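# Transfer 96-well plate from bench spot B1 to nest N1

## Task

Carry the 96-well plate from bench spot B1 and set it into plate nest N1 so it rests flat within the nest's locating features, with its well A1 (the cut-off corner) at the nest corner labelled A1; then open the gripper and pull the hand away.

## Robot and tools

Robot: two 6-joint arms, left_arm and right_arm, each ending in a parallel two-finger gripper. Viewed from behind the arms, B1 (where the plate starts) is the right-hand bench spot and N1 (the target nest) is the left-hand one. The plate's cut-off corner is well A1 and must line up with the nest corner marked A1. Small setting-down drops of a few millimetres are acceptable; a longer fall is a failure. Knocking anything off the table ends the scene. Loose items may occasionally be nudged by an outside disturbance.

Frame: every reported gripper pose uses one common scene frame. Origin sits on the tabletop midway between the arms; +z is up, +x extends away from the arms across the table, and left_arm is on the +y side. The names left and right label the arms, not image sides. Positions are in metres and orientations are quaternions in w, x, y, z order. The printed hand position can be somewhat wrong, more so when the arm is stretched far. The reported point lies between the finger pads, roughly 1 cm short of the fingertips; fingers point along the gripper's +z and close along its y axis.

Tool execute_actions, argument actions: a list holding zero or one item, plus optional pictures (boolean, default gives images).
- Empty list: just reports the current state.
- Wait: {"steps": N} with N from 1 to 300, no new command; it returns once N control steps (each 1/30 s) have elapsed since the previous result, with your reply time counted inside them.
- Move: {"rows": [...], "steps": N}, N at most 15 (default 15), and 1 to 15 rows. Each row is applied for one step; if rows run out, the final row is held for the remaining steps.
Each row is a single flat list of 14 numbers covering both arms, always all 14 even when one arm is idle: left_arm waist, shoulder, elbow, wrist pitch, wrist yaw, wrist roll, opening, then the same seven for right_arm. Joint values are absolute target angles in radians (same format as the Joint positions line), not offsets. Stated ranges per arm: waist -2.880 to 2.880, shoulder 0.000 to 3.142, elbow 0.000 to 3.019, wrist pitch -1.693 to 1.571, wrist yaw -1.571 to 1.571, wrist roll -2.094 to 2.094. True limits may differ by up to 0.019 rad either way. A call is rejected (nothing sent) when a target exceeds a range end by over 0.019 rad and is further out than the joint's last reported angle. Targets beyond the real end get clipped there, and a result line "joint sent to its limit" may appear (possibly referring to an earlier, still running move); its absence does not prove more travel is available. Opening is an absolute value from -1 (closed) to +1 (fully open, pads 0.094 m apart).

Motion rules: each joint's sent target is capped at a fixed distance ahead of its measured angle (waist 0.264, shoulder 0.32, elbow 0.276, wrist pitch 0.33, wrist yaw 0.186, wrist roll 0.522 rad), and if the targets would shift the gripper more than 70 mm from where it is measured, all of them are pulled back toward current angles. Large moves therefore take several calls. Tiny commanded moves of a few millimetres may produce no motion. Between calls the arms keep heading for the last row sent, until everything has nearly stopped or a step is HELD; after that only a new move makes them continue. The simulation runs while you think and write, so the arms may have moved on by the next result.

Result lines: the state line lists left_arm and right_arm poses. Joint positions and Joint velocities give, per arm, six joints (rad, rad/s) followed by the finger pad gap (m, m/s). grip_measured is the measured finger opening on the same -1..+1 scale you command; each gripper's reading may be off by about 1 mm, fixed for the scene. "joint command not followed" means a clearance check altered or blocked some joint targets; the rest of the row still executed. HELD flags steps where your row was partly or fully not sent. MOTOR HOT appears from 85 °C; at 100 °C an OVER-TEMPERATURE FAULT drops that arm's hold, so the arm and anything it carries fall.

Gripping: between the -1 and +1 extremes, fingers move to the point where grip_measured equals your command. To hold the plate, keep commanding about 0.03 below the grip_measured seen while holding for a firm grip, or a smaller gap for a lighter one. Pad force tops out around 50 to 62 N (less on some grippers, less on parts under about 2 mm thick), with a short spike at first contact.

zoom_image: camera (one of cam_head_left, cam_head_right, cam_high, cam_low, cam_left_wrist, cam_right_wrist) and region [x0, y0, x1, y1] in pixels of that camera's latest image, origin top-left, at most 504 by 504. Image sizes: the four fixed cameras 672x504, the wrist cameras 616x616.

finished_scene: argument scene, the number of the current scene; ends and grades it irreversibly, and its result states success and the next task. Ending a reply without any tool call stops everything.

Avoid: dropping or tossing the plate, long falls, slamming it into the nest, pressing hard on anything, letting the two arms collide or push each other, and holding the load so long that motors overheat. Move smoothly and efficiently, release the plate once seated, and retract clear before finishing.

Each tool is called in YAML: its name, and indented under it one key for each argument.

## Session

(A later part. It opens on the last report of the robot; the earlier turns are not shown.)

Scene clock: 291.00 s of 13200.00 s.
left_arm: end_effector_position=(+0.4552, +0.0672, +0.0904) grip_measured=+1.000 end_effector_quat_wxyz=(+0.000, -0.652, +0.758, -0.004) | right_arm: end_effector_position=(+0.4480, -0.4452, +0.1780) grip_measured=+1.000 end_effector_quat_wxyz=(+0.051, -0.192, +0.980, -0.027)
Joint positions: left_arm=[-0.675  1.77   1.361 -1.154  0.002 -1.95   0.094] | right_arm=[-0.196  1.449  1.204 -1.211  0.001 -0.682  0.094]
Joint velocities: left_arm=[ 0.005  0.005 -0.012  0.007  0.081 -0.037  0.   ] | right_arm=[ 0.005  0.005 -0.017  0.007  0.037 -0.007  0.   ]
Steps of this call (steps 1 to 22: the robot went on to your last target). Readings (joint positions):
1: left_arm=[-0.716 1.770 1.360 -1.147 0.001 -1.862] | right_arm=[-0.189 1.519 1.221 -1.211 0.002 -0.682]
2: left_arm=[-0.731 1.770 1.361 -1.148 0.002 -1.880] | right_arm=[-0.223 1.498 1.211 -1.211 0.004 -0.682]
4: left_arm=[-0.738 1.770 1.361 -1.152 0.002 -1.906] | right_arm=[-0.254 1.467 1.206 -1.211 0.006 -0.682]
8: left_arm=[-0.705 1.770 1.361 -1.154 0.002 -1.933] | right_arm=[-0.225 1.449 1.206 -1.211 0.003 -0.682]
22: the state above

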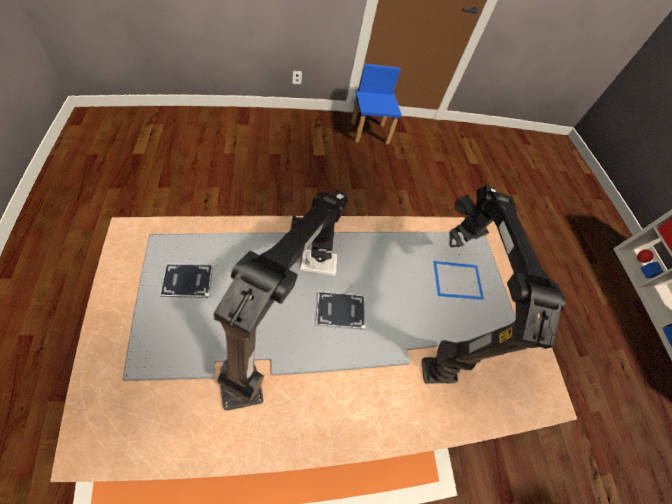

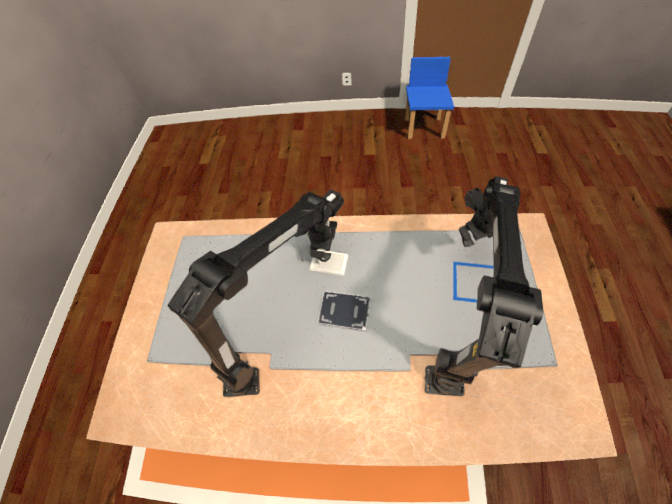

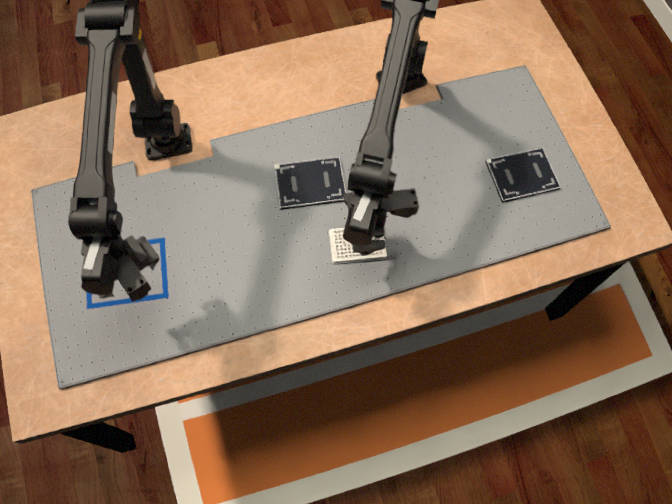

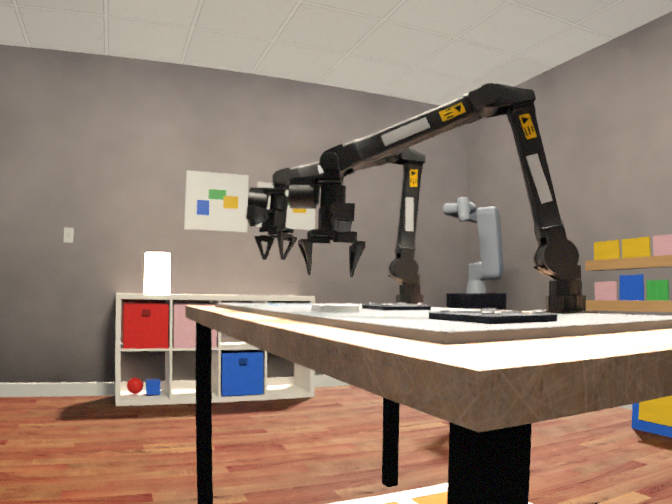

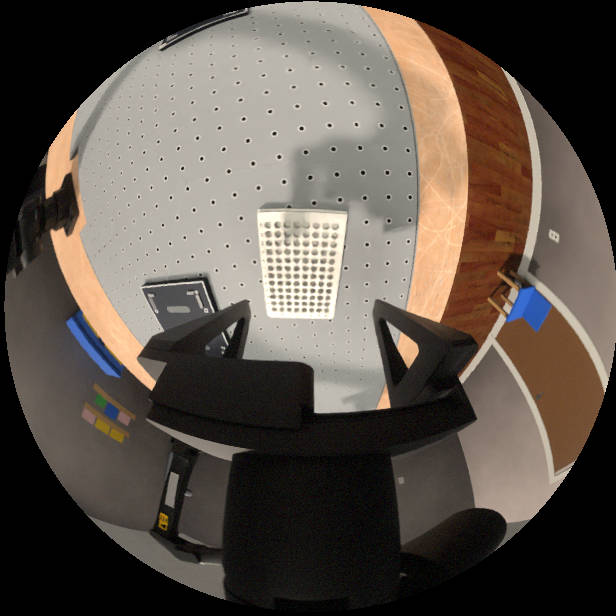

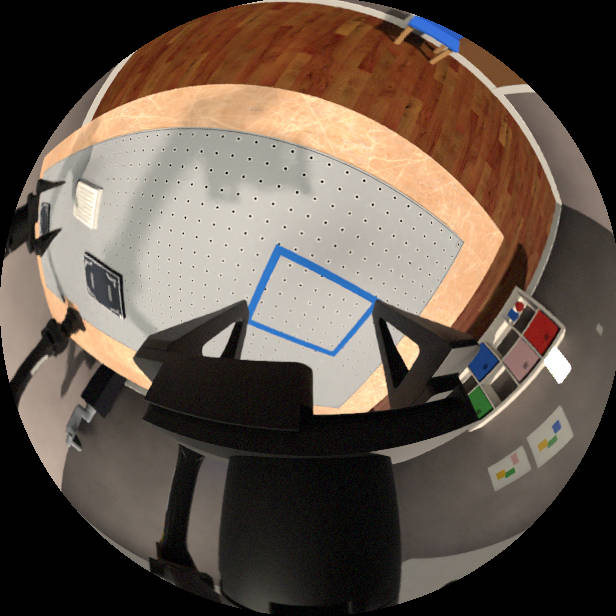

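execute_actions:
  actions:
    - {"rows": [[-0.68,1.775,1.36,-1.14,0,-1.945,1, -0.2,1.45,1.2,-1.2,0,-0.675,1],[-0.682,1.778,1.352,-1.13,0,-1.942,1, -0.2,1.45,1.2,-1.2,0,-0.675,1],[-0.684,1.781,1.343,-1.12,0,-1.939,1, -0.2,1.45,1.2,-1.2,0,-0.675,1],[-0.686,1.784,1.334,-1.11,0,-1.936,1, -0.2,1.45,1.2,-1.2,0,-0.675,1],[-0.688,1.787,1.325,-1.1,0,-1.933,1, -0.2,1.45,1.2,-1.2,0,-0.675,1],[-0.69,1.79,1.316,-1.09,0,-1.93,1, -0.2,1.45,1.2,-1.2,0,-0.675,1],[-0.691,1.793,1.307,-1.08,0,-1.927,1, -0.2,1.45,1.2,-1.2,0,-0.675,1],[-0.691,1.796,1.298,-1.07,0,-1.924,1, -0.2,1.45,1.2,-1.2,0,-0.675,1],[-0.691,1.799,1.29,-1.06,0,-1.921,1, -0.2,1.45,1.2,-1.2,0,-0.675,1],[-0.691,1.802,1.283,-1.05,0,-1.919,1, -0.2,1.45,1.2,-1.2,0,-0.675,1],[-0.691,1.805,1.276,-1.04,0,-1.919,1, -0.2,1.45,1.2,-1.2,0,-0.675,1],[-0.691,1.808,1.271,-1.032,0,-1.919,1, -0.2,1.45,1.2,-1.2,0,-0.675,1],[-0.691,1.81,1.267,-1.026,0,-1.919,1, -0.2,1.45,1.2,-1.2,0,-0.675,1]], "steps": 15}
  pictures: false

execute_actions:
  actions:
    - {"steps": 12}

zoom_image:
  camera: "cam_left_wrist"
  region: [211, 170, 411, 370]

zoom_image:
  camera: "cam_low"
  region: [270, 225, 410, 330]

Scene clock: 303.17 s of 13200.00 s.
left_arm: end_effector_position=(+0.4422, +0.0693, +0.0475) grip_measured=+1.000 end_effector_quat_wxyz=(-0.001, -0.641, +0.768, -0.001) | right_arm: end_effector_position=(+0.4480, -0.4452, +0.1780) grip_measured=+1.000 end_effector_quat_wxyz=(+0.051, -0.192, +0.980, -0.027)
Joint positions: left_arm=[-0.685  1.796  1.272 -1.046  0.002 -1.929  0.094] | right_arm=[-0.196  1.449  1.204 -1.211  0.001 -0.682  0.094]
Joint velocities: left_arm=[ 0.005  0.103 -0.085  0.076  0.037  0.022  0.   ] | right_arm=[-0.015 -0.015 -0.012 -0.002  0.007  0.066  0.   ]
Steps of this call (steps 1 to 15: the robot went on to your last target; steps 16 to 90: nothing new was sent; then 8.67 s passed at rest; steps 91 to 105: all 15 steps of this action). Readings (joint positions):
91: left_arm=[-0.675 1.770 1.361 -1.154 0.002 -1.951] | right_arm=[-0.196 1.449 1.204 -1.211 0.001 -0.682]
92: left_arm=[-0.675 1.770 1.360 -1.152 0.002 -1.951] | right_arm=[-0.196 1.449 1.204 -1.211 0.001 -0.682]
94: left_arm=[-0.675 1.770 1.354 -1.139 0.002 -1.949] | right_arm=[-0.196 1.449 1.204 -1.211 0.001 -0.682]
98: left_arm=[-0.679 1.771 1.321 -1.101 0.002 -1.941] | right_arm=[-0.196 1.449 1.204 -1.211 0.001 -0.682]
105: the state above

Scene clock: 303.57 s of 13200.00 s.
left_arm: end_effector_position=(+0.4414, +0.0697, +0.0415) grip_measured=+1.000 end_effector_quat_wxyz=(-0.002, -0.640, +0.769, +0.003) | right_arm: end_effector_position=(+0.4480, -0.4452, +0.1780) grip_measured=+1.000 end_effector_quat_wxyz=(+0.051, -0.192, +0.980, -0.027)
Joint positions: left_arm=[-0.685  1.805  1.268 -1.04   0.002 -1.926  0.094] | right_arm=[-0.196  1.449  1.204 -1.211  0.001 -0.682  0.094]
Joint velocities: left_arm=[ 0.005 -0.005 -0.002  0.007  0.022 -0.037  0.   ] | right_arm=[-0.005 -0.015 -0.027  0.007 -0.066  0.022  0.   ]
Steps of this call (steps 1 to 12: the robot went on to your last target). Readings (joint positions):
1: left_arm=[-0.685 1.800 1.270 -1.044 0.002 -1.929] | right_arm=[-0.196 1.449 1.204 -1.211 0.001 -0.682]
2: left_arm=[-0.685 1.803 1.268 -1.043 0.002 -1.928] | right_arm=[-0.196 1.449 1.204 -1.211 0.001 -0.682]
4: left_arm=[-0.685 1.805 1.268 -1.041 0.002 -1.927] | right_arm=[-0.196 1.449 1.204 -1.211 0.001 -0.682]
8: left_arm=[-0.685 1.805 1.268 -1.040 0.002 -1.927] | right_arm=[-0.196 1.449 1.204 -1.211 0.001 -0.682]
12: the state above

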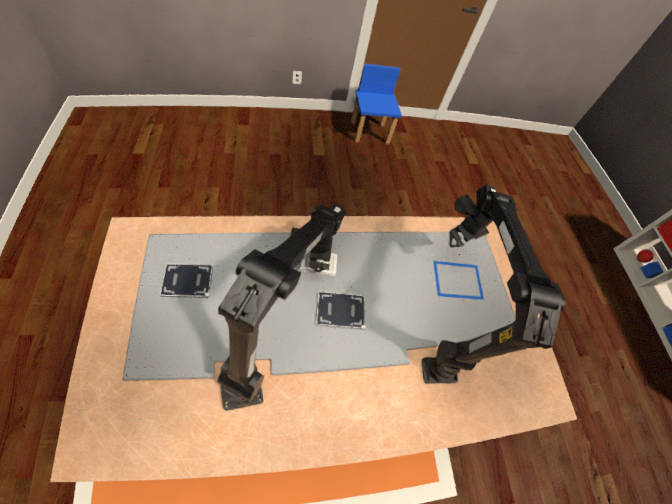

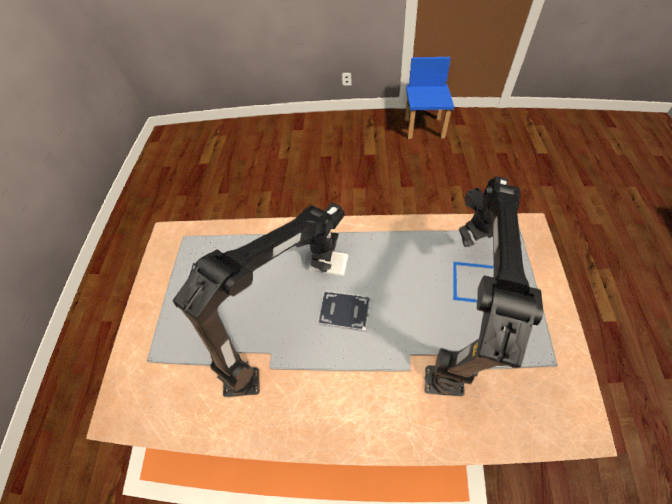

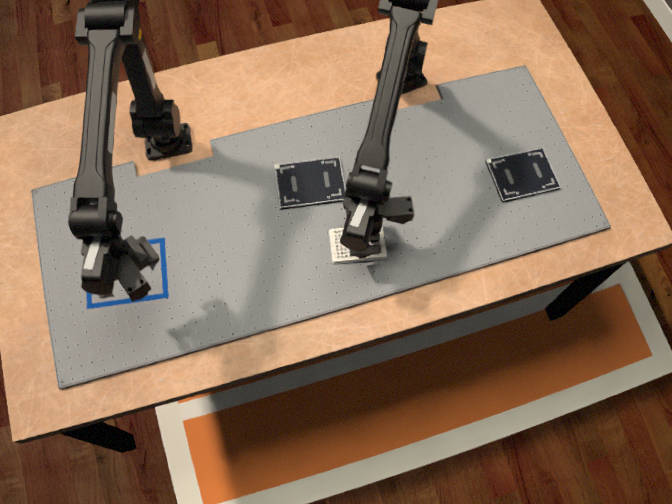

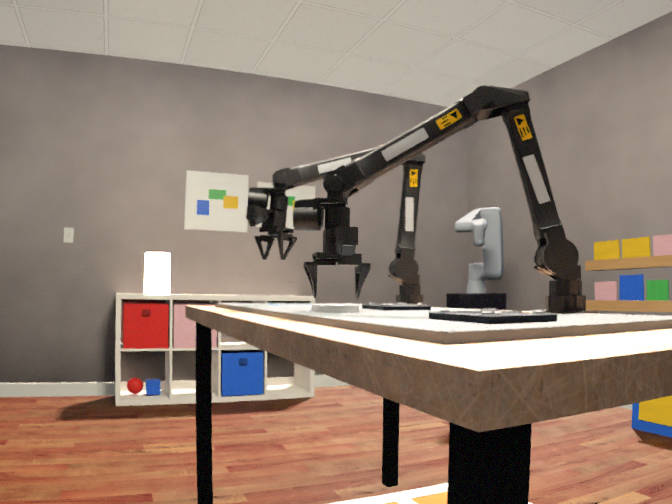

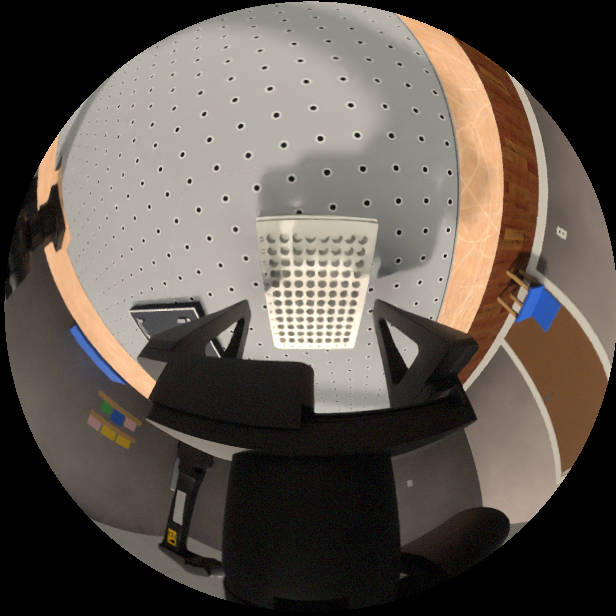

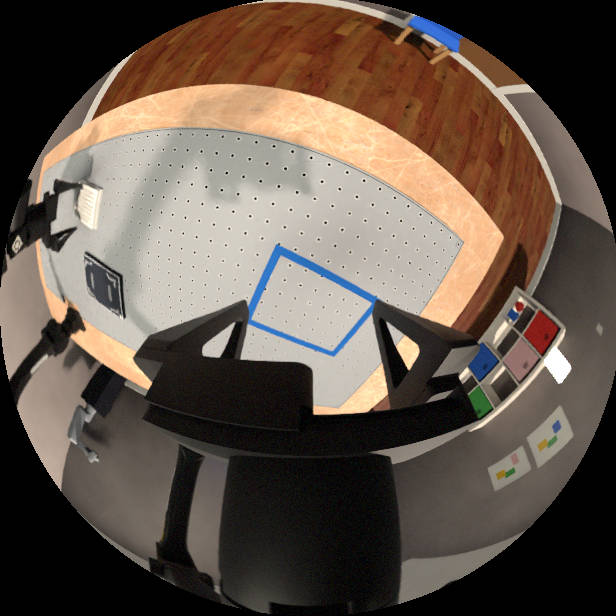

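Region (211, 170, 411, 370) of cam_left_wrist's 616x616 image, scaled by 2.520, with more detail than that image has.

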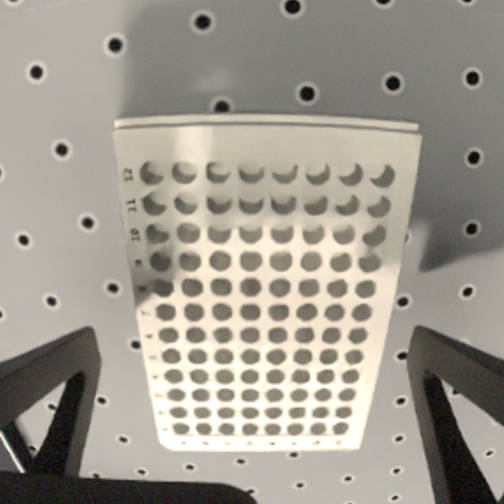

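Region (270, 225, 410, 330) of cam_low's 672x504 image, scaled by 3.600, with more detail than that image has; it fills the top 378 rows of this view, and the rest is white.

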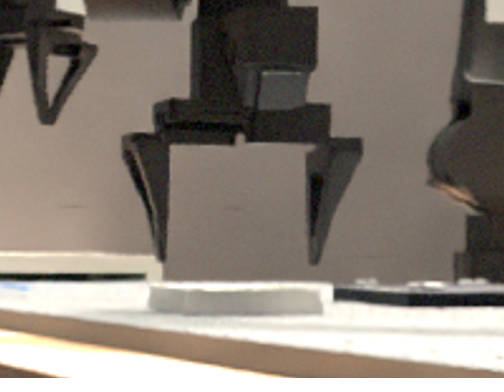

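execute_actions:
  actions:
    - {"rows": [[-0.688,1.81,1.268,-1.02,0,-1.922,1, -0.2,1.45,1.2,-1.2,0,-0.675,1],[-0.688,1.813,1.267,-1.013,0,-1.922,1, -0.2,1.45,1.2,-1.2,0,-0.675,1],[-0.688,1.816,1.265,-1.007,0,-1.922,1, -0.2,1.45,1.2,-1.2,0,-0.675,1],[-0.688,1.82,1.263,-1.002,0,-1.922,1, -0.2,1.45,1.2,-1.2,0,-0.675,1],[-0.688,1.824,1.261,-0.997,0,-1.922,1, -0.2,1.45,1.2,-1.2,0,-0.675,1],[-0.688,1.828,1.259,-0.992,0,-1.922,1, -0.2,1.45,1.2,-1.2,0,-0.675,1],[-0.688,1.832,1.257,-0.987,0,-1.922,1, -0.2,1.45,1.2,-1.2,0,-0.675,1],[-0.688,1.836,1.255,-0.982,0,-1.922,1, -0.2,1.45,1.2,-1.2,0,-0.675,1],[-0.688,1.84,1.253,-0.977,0,-1.922,1, -0.2,1.45,1.2,-1.2,0,-0.675,1],[-0.688,1.843,1.251,-0.972,0,-1.922,1, -0.2,1.45,1.2,-1.2,0,-0.675,1],[-0.688,1.846,1.249,-0.967,0,-1.922,1, -0.2,1.45,1.2,-1.2,0,-0.675,1],[-0.688,1.849,1.248,-0.962,0,-1.922,1, -0.2,1.45,1.2,-1.2,0,-0.675,1]], "steps": 15}
  pictures: false

execute_actions:
  actions:
    - {"steps": 10}

zoom_image:
  camera: "cam_left_wrist"
  region: [211, 170, 411, 370]

zoom_image:
  camera: "cam_low"
  region: [290, 260, 390, 330]

Scene clock: 319.07 s of 13200.00 s.
left_arm: end_effector_position=(+0.4465, +0.0667, +0.0236) grip_measured=+1.000 end_effector_quat_wxyz=(+0.001, -0.640, +0.769, -0.006) | right_arm: end_effector_position=(+0.4480, -0.4452, +0.1780) grip_measured=+1.000 end_effector_quat_wxyz=(+0.051, -0.192, +0.980, -0.027)
Joint positions: left_arm=[-0.685  1.833  1.253 -0.978  0.002 -1.926  0.094] | right_arm=[-0.196  1.449  1.204 -1.211  0.001 -0.682  0.094]
Joint velocities: left_arm=[-0.005  0.103 -0.046  0.032 -0.007 -0.037  0.   ] | right_arm=[-0.015 -0.024 -0.012  0.017  0.007  0.007  0.   ]
Steps of this call (steps 1 to 15: the robot went on to your last target; steps 16 to 90: nothing new was sent; then 12.00 s passed at rest; steps 91 to 105: all 15 steps of this action). Readings (joint positions):
91: left_arm=[-0.685 1.805 1.268 -1.039 0.002 -1.926] | right_arm=[-0.196 1.449 1.204 -1.211 0.001 -0.682]
92: left_arm=[-0.685 1.805 1.268 -1.036 0.002 -1.926] | right_arm=[-0.196 1.449 1.204 -1.211 0.001 -0.682]
94: left_arm=[-0.685 1.805 1.268 -1.027 0.002 -1.926] | right_arm=[-0.196 1.449 1.204 -1.211 0.001 -0.682]
98: left_arm=[-0.685 1.808 1.267 -1.006 0.002 -1.926] | right_arm=[-0.196 1.449 1.204 -1.211 0.001 -0.682]
105: the state above

Scene clock: 319.40 s of 13200.00 s.
left_arm: end_effector_position=(+0.4449, +0.0677, +0.0185) grip_measured=+1.000 end_effector_quat_wxyz=(-0.000, -0.640, +0.769, -0.002) | right_arm: end_effector_position=(+0.4480, -0.4452, +0.1780) grip_measured=+1.000 end_effector_quat_wxyz=(+0.051, -0.192, +0.980, -0.027)
Joint positions: left_arm=[-0.685  1.841  1.25  -0.976  0.002 -1.926  0.094] | right_arm=[-0.196  1.449  1.204 -1.211  0.001 -0.682  0.094]
Joint velocities: left_arm=[-0.005  0.005 -0.002 -0.002  0.022  0.037  0.   ] | right_arm=[-0.005 -0.015  0.002 -0.017  0.007  0.051  0.   ]
Steps of this call (steps 1 to 10: the robot went on to your last target). Readings (joint positions):
1: left_arm=[-0.685 1.836 1.252 -0.977 0.002 -1.926] | right_arm=[-0.196 1.449 1.204 -1.211 0.001 -0.682]
2: left_arm=[-0.685 1.839 1.251 -0.977 0.002 -1.926] | right_arm=[-0.196 1.449 1.204 -1.211 0.001 -0.682]
4: left_arm=[-0.685 1.841 1.250 -0.977 0.002 -1.926] | right_arm=[-0.196 1.449 1.204 -1.211 0.001 -0.682]
8: left_arm=[-0.685 1.841 1.250 -0.976 0.002 -1.926] | right_arm=[-0.196 1.449 1.204 -1.211 0.001 -0.682]
10: the state above

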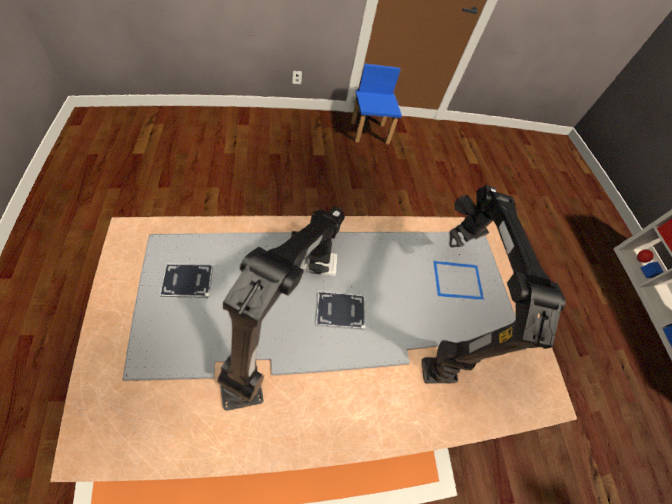

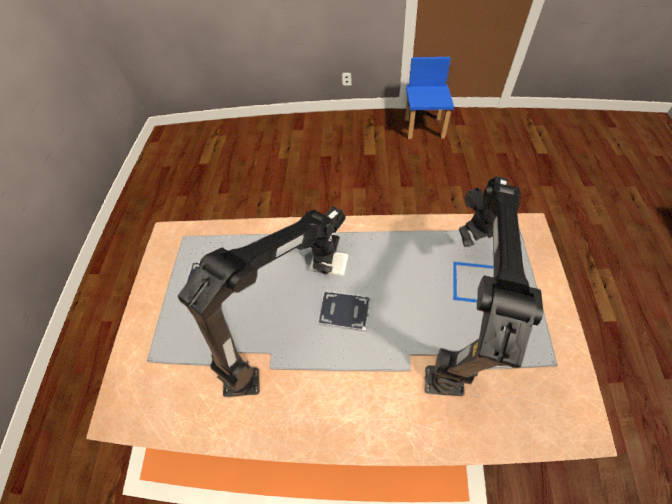

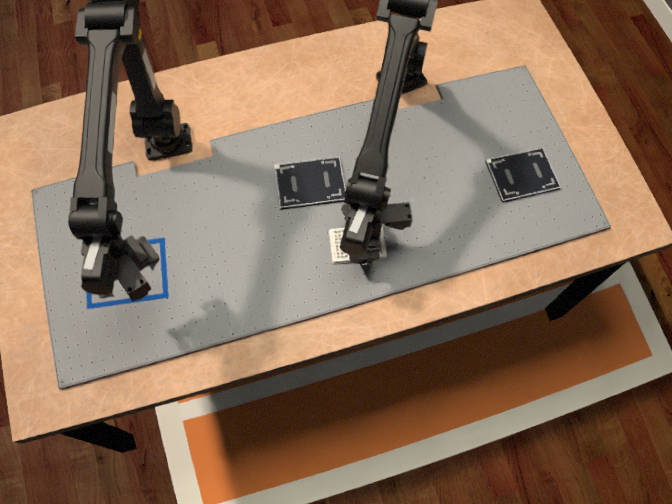

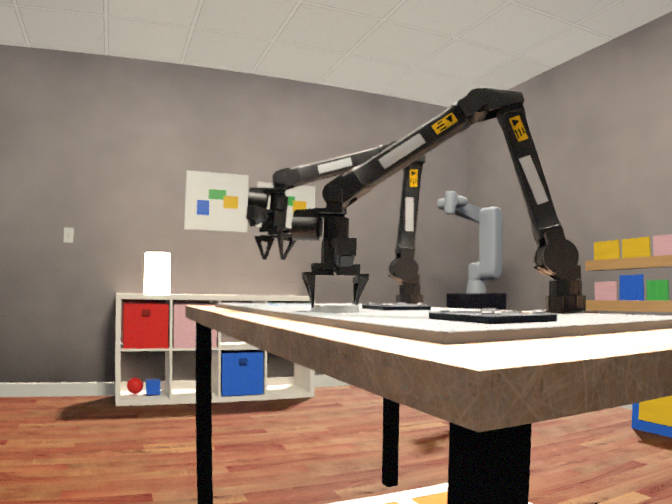

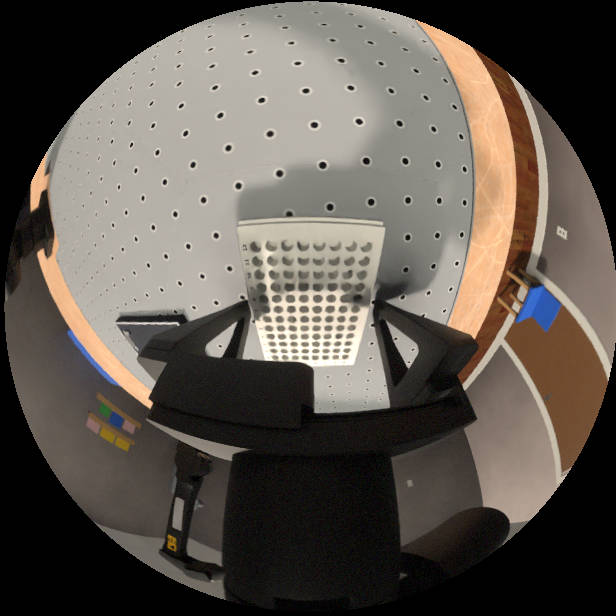

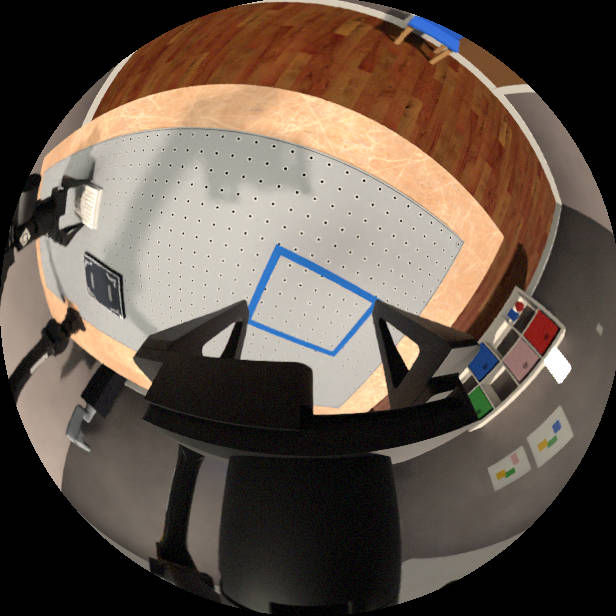

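Region (211, 170, 411, 370) of cam_left_wrist's 616x616 image, scaled by 2.520, with more detail than that image has.

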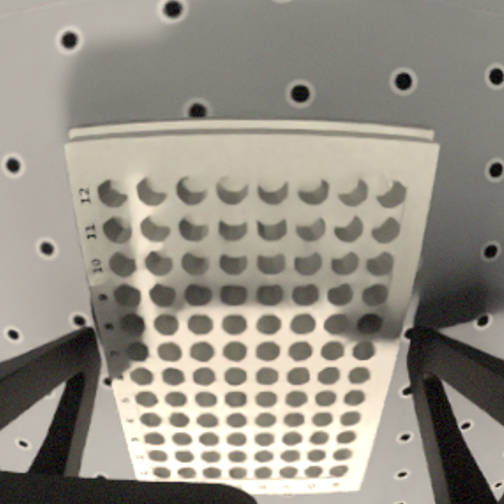

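Region (290, 260, 390, 330) of cam_low's 672x504 image, scaled by 5.040, with more detail than that image has; it fills the top 353 rows of this view, and the rest is white.

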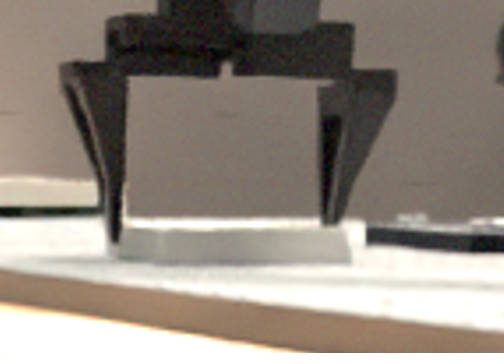

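execute_actions:
  actions:
    - {"rows": [[-0.688,1.851,1.25,-0.96,0,-1.922,1, -0.2,1.45,1.2,-1.2,0,-0.675,1],[-0.688,1.853,1.25,-0.958,0,-1.922,1, -0.2,1.45,1.2,-1.2,0,-0.675,1],[-0.688,1.853,1.25,-0.958,0,-1.922,0.95, -0.2,1.45,1.2,-1.2,0,-0.675,1],[-0.688,1.853,1.25,-0.958,0,-1.922,0.9, -0.2,1.45,1.2,-1.2,0,-0.675,1],[-0.688,1.853,1.25,-0.958,0,-1.922,0.87, -0.2,1.45,1.2,-1.2,0,-0.675,1],[-0.688,1.853,1.25,-0.958,0,-1.922,0.85, -0.2,1.45,1.2,-1.2,0,-0.675,1],[-0.688,1.853,1.25,-0.958,0,-1.922,0.83, -0.2,1.45,1.2,-1.2,0,-0.675,1],[-0.688,1.853,1.25,-0.958,0,-1.922,0.81, -0.2,1.45,1.2,-1.2,0,-0.675,1],[-0.688,1.853,1.25,-0.958,0,-1.922,0.79, -0.2,1.45,1.2,-1.2,0,-0.675,1],[-0.688,1.853,1.25,-0.958,0,-1.922,0.77, -0.2,1.45,1.2,-1.2,0,-0.675,1],[-0.688,1.853,1.25,-0.958,0,-1.922,0.75, -0.2,1.45,1.2,-1.2,0,-0.675,1],[-0.688,1.853,1.25,-0.958,0,-1.922,0.73, -0.2,1.45,1.2,-1.2,0,-0.675,1]], "steps": 15}
  pictures: false

execute_actions:
  actions:
    - {"steps": 10}

zoom_image:
  camera: "cam_low"
  region: [290, 260, 390, 330]

Scene clock: 333.67 s of 13200.00 s.
left_arm: end_effector_position=(+0.4458, +0.0671, +0.0185) grip_measured=+0.742 end_effector_quat_wxyz=(+0.001, -0.640, +0.769, -0.004) | right_arm: end_effector_position=(+0.4480, -0.4452, +0.1780) grip_measured=+1.000 end_effector_quat_wxyz=(+0.051, -0.192, +0.980, -0.027)
Joint positions: left_arm=[-0.685  1.841  1.25  -0.972  0.002 -1.926  0.082] | right_arm=[-0.196  1.449  1.204 -1.211  0.001 -0.682  0.094]
Joint velocities: left_arm=[ 0.005 -0.005  0.002 -0.017 -0.051 -0.066  0.   ] | right_arm=[-0.005 -0.015  0.017 -0.017 -0.051 -0.081  0.   ]
Steps of this call (steps 1 to 15: the robot went on to your last target; steps 16 to 90: nothing new was sent; then 10.77 s passed at rest; steps 91 to 105: all 15 steps of this action). Readings (joint positions):
91: left_arm=[-0.685 1.841 1.250 -0.976 0.002 -1.926] | right_arm=[-0.196 1.449 1.204 -1.211 0.001 -0.682]
92: left_arm=[-0.685 1.841 1.250 -0.975 0.002 -1.926] | right_arm=[-0.196 1.449 1.204 -1.211 0.001 -0.682]
94: left_arm=[-0.685 1.841 1.250 -0.973 0.002 -1.926] | right_arm=[-0.196 1.449 1.204 -1.211 0.001 -0.682]
98: left_arm=[-0.685 1.841 1.250 -0.973 0.002 -1.926] | right_arm=[-0.196 1.449 1.204 -1.211 0.001 -0.682]
105: the state above

Scene clock: 334.00 s of 13200.00 s.
left_arm: end_effector_position=(+0.4458, +0.0671, +0.0185) grip_measured=+0.742 end_effector_quat_wxyz=(+0.001, -0.640, +0.769, -0.004) | right_arm: end_effector_position=(+0.4480, -0.4452, +0.1780) grip_measured=+1.000 end_effector_quat_wxyz=(+0.051, -0.192, +0.980, -0.027)
Joint positions: left_arm=[-0.685  1.841  1.25  -0.972  0.002 -1.926  0.082] | right_arm=[-0.196  1.449  1.204 -1.211  0.001 -0.682  0.094]
Joint velocities: left_arm=[-0.005 -0.015 -0.002  0.007 -0.051 -0.037  0.001] | right_arm=[ 0.005 -0.005  0.007  0.007 -0.022 -0.007  0.   ]
Steps of this call (steps 1 to 10: the robot went on to your last target). Readings (joint positions):
1: left_arm=[-0.685 1.841 1.250 -0.972 0.002 -1.926] | right_arm=[-0.196 1.449 1.204 -1.211 0.001 -0.682]
2: left_arm=[-0.685 1.841 1.250 -0.972 0.002 -1.926] | right_arm=[-0.196 1.449 1.204 -1.211 0.001 -0.682]
4: left_arm=[-0.685 1.841 1.250 -0.972 0.002 -1.926] | right_arm=[-0.196 1.449 1.204 -1.211 0.001 -0.682]
8: left_arm=[-0.685 1.841 1.250 -0.972 0.002 -1.926] | right_arm=[-0.196 1.449 1.204 -1.211 0.001 -0.682]
10: the state above

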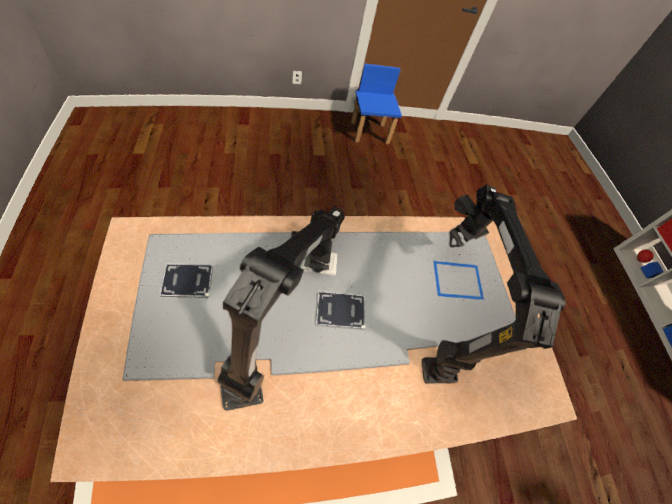

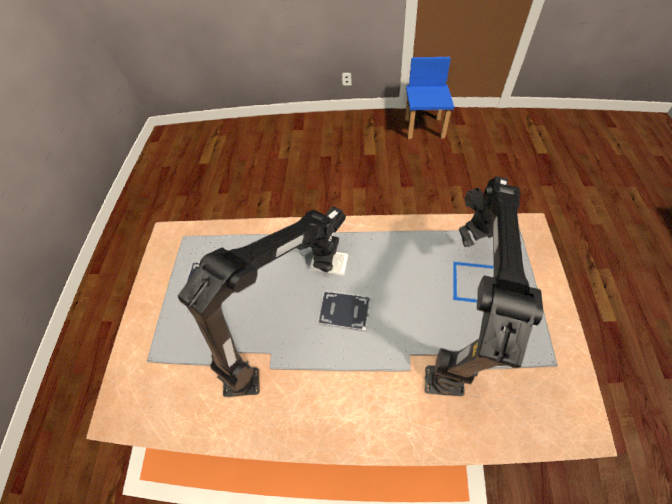

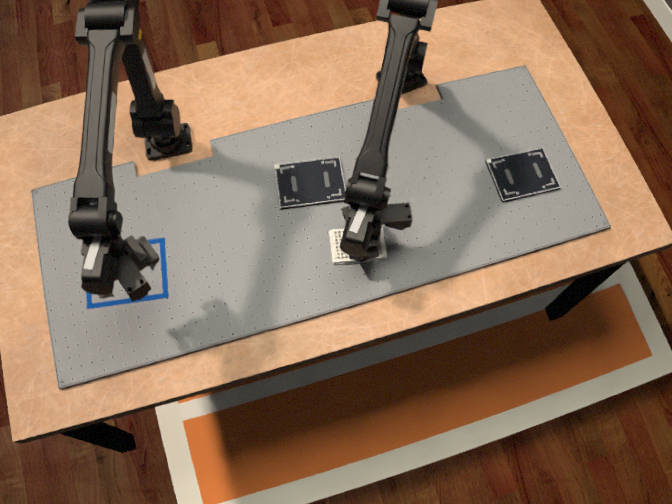

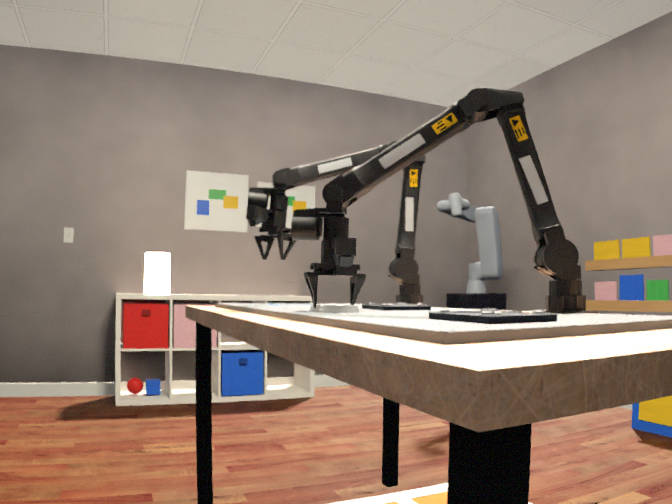

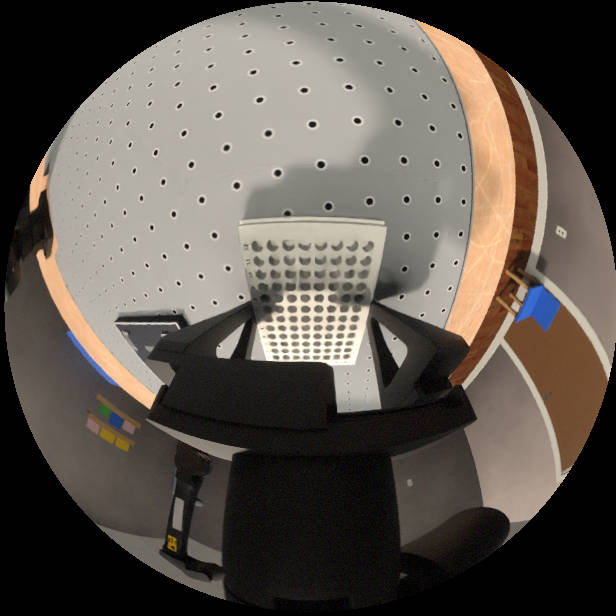

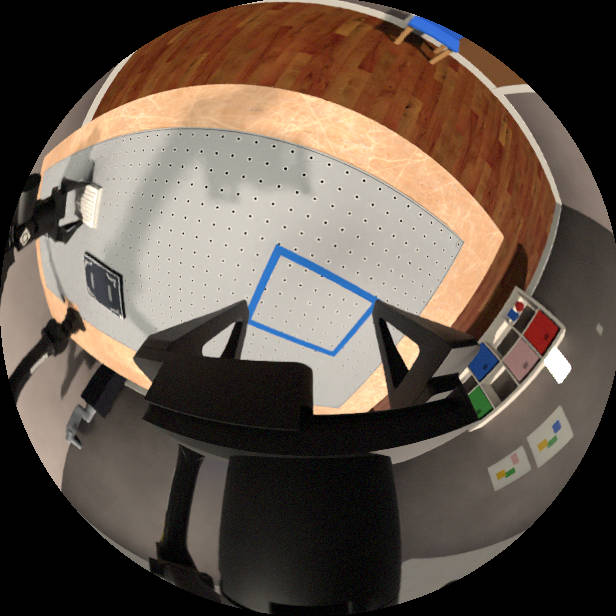

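Region (290, 260, 390, 330) of cam_low's 672x504 image, scaled by 5.040, with more detail than that image has; it fills the top 353 rows of this view, and the rest is white.

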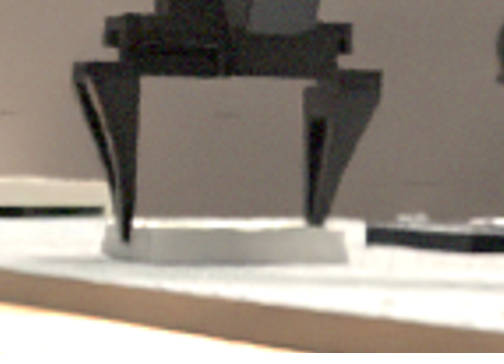

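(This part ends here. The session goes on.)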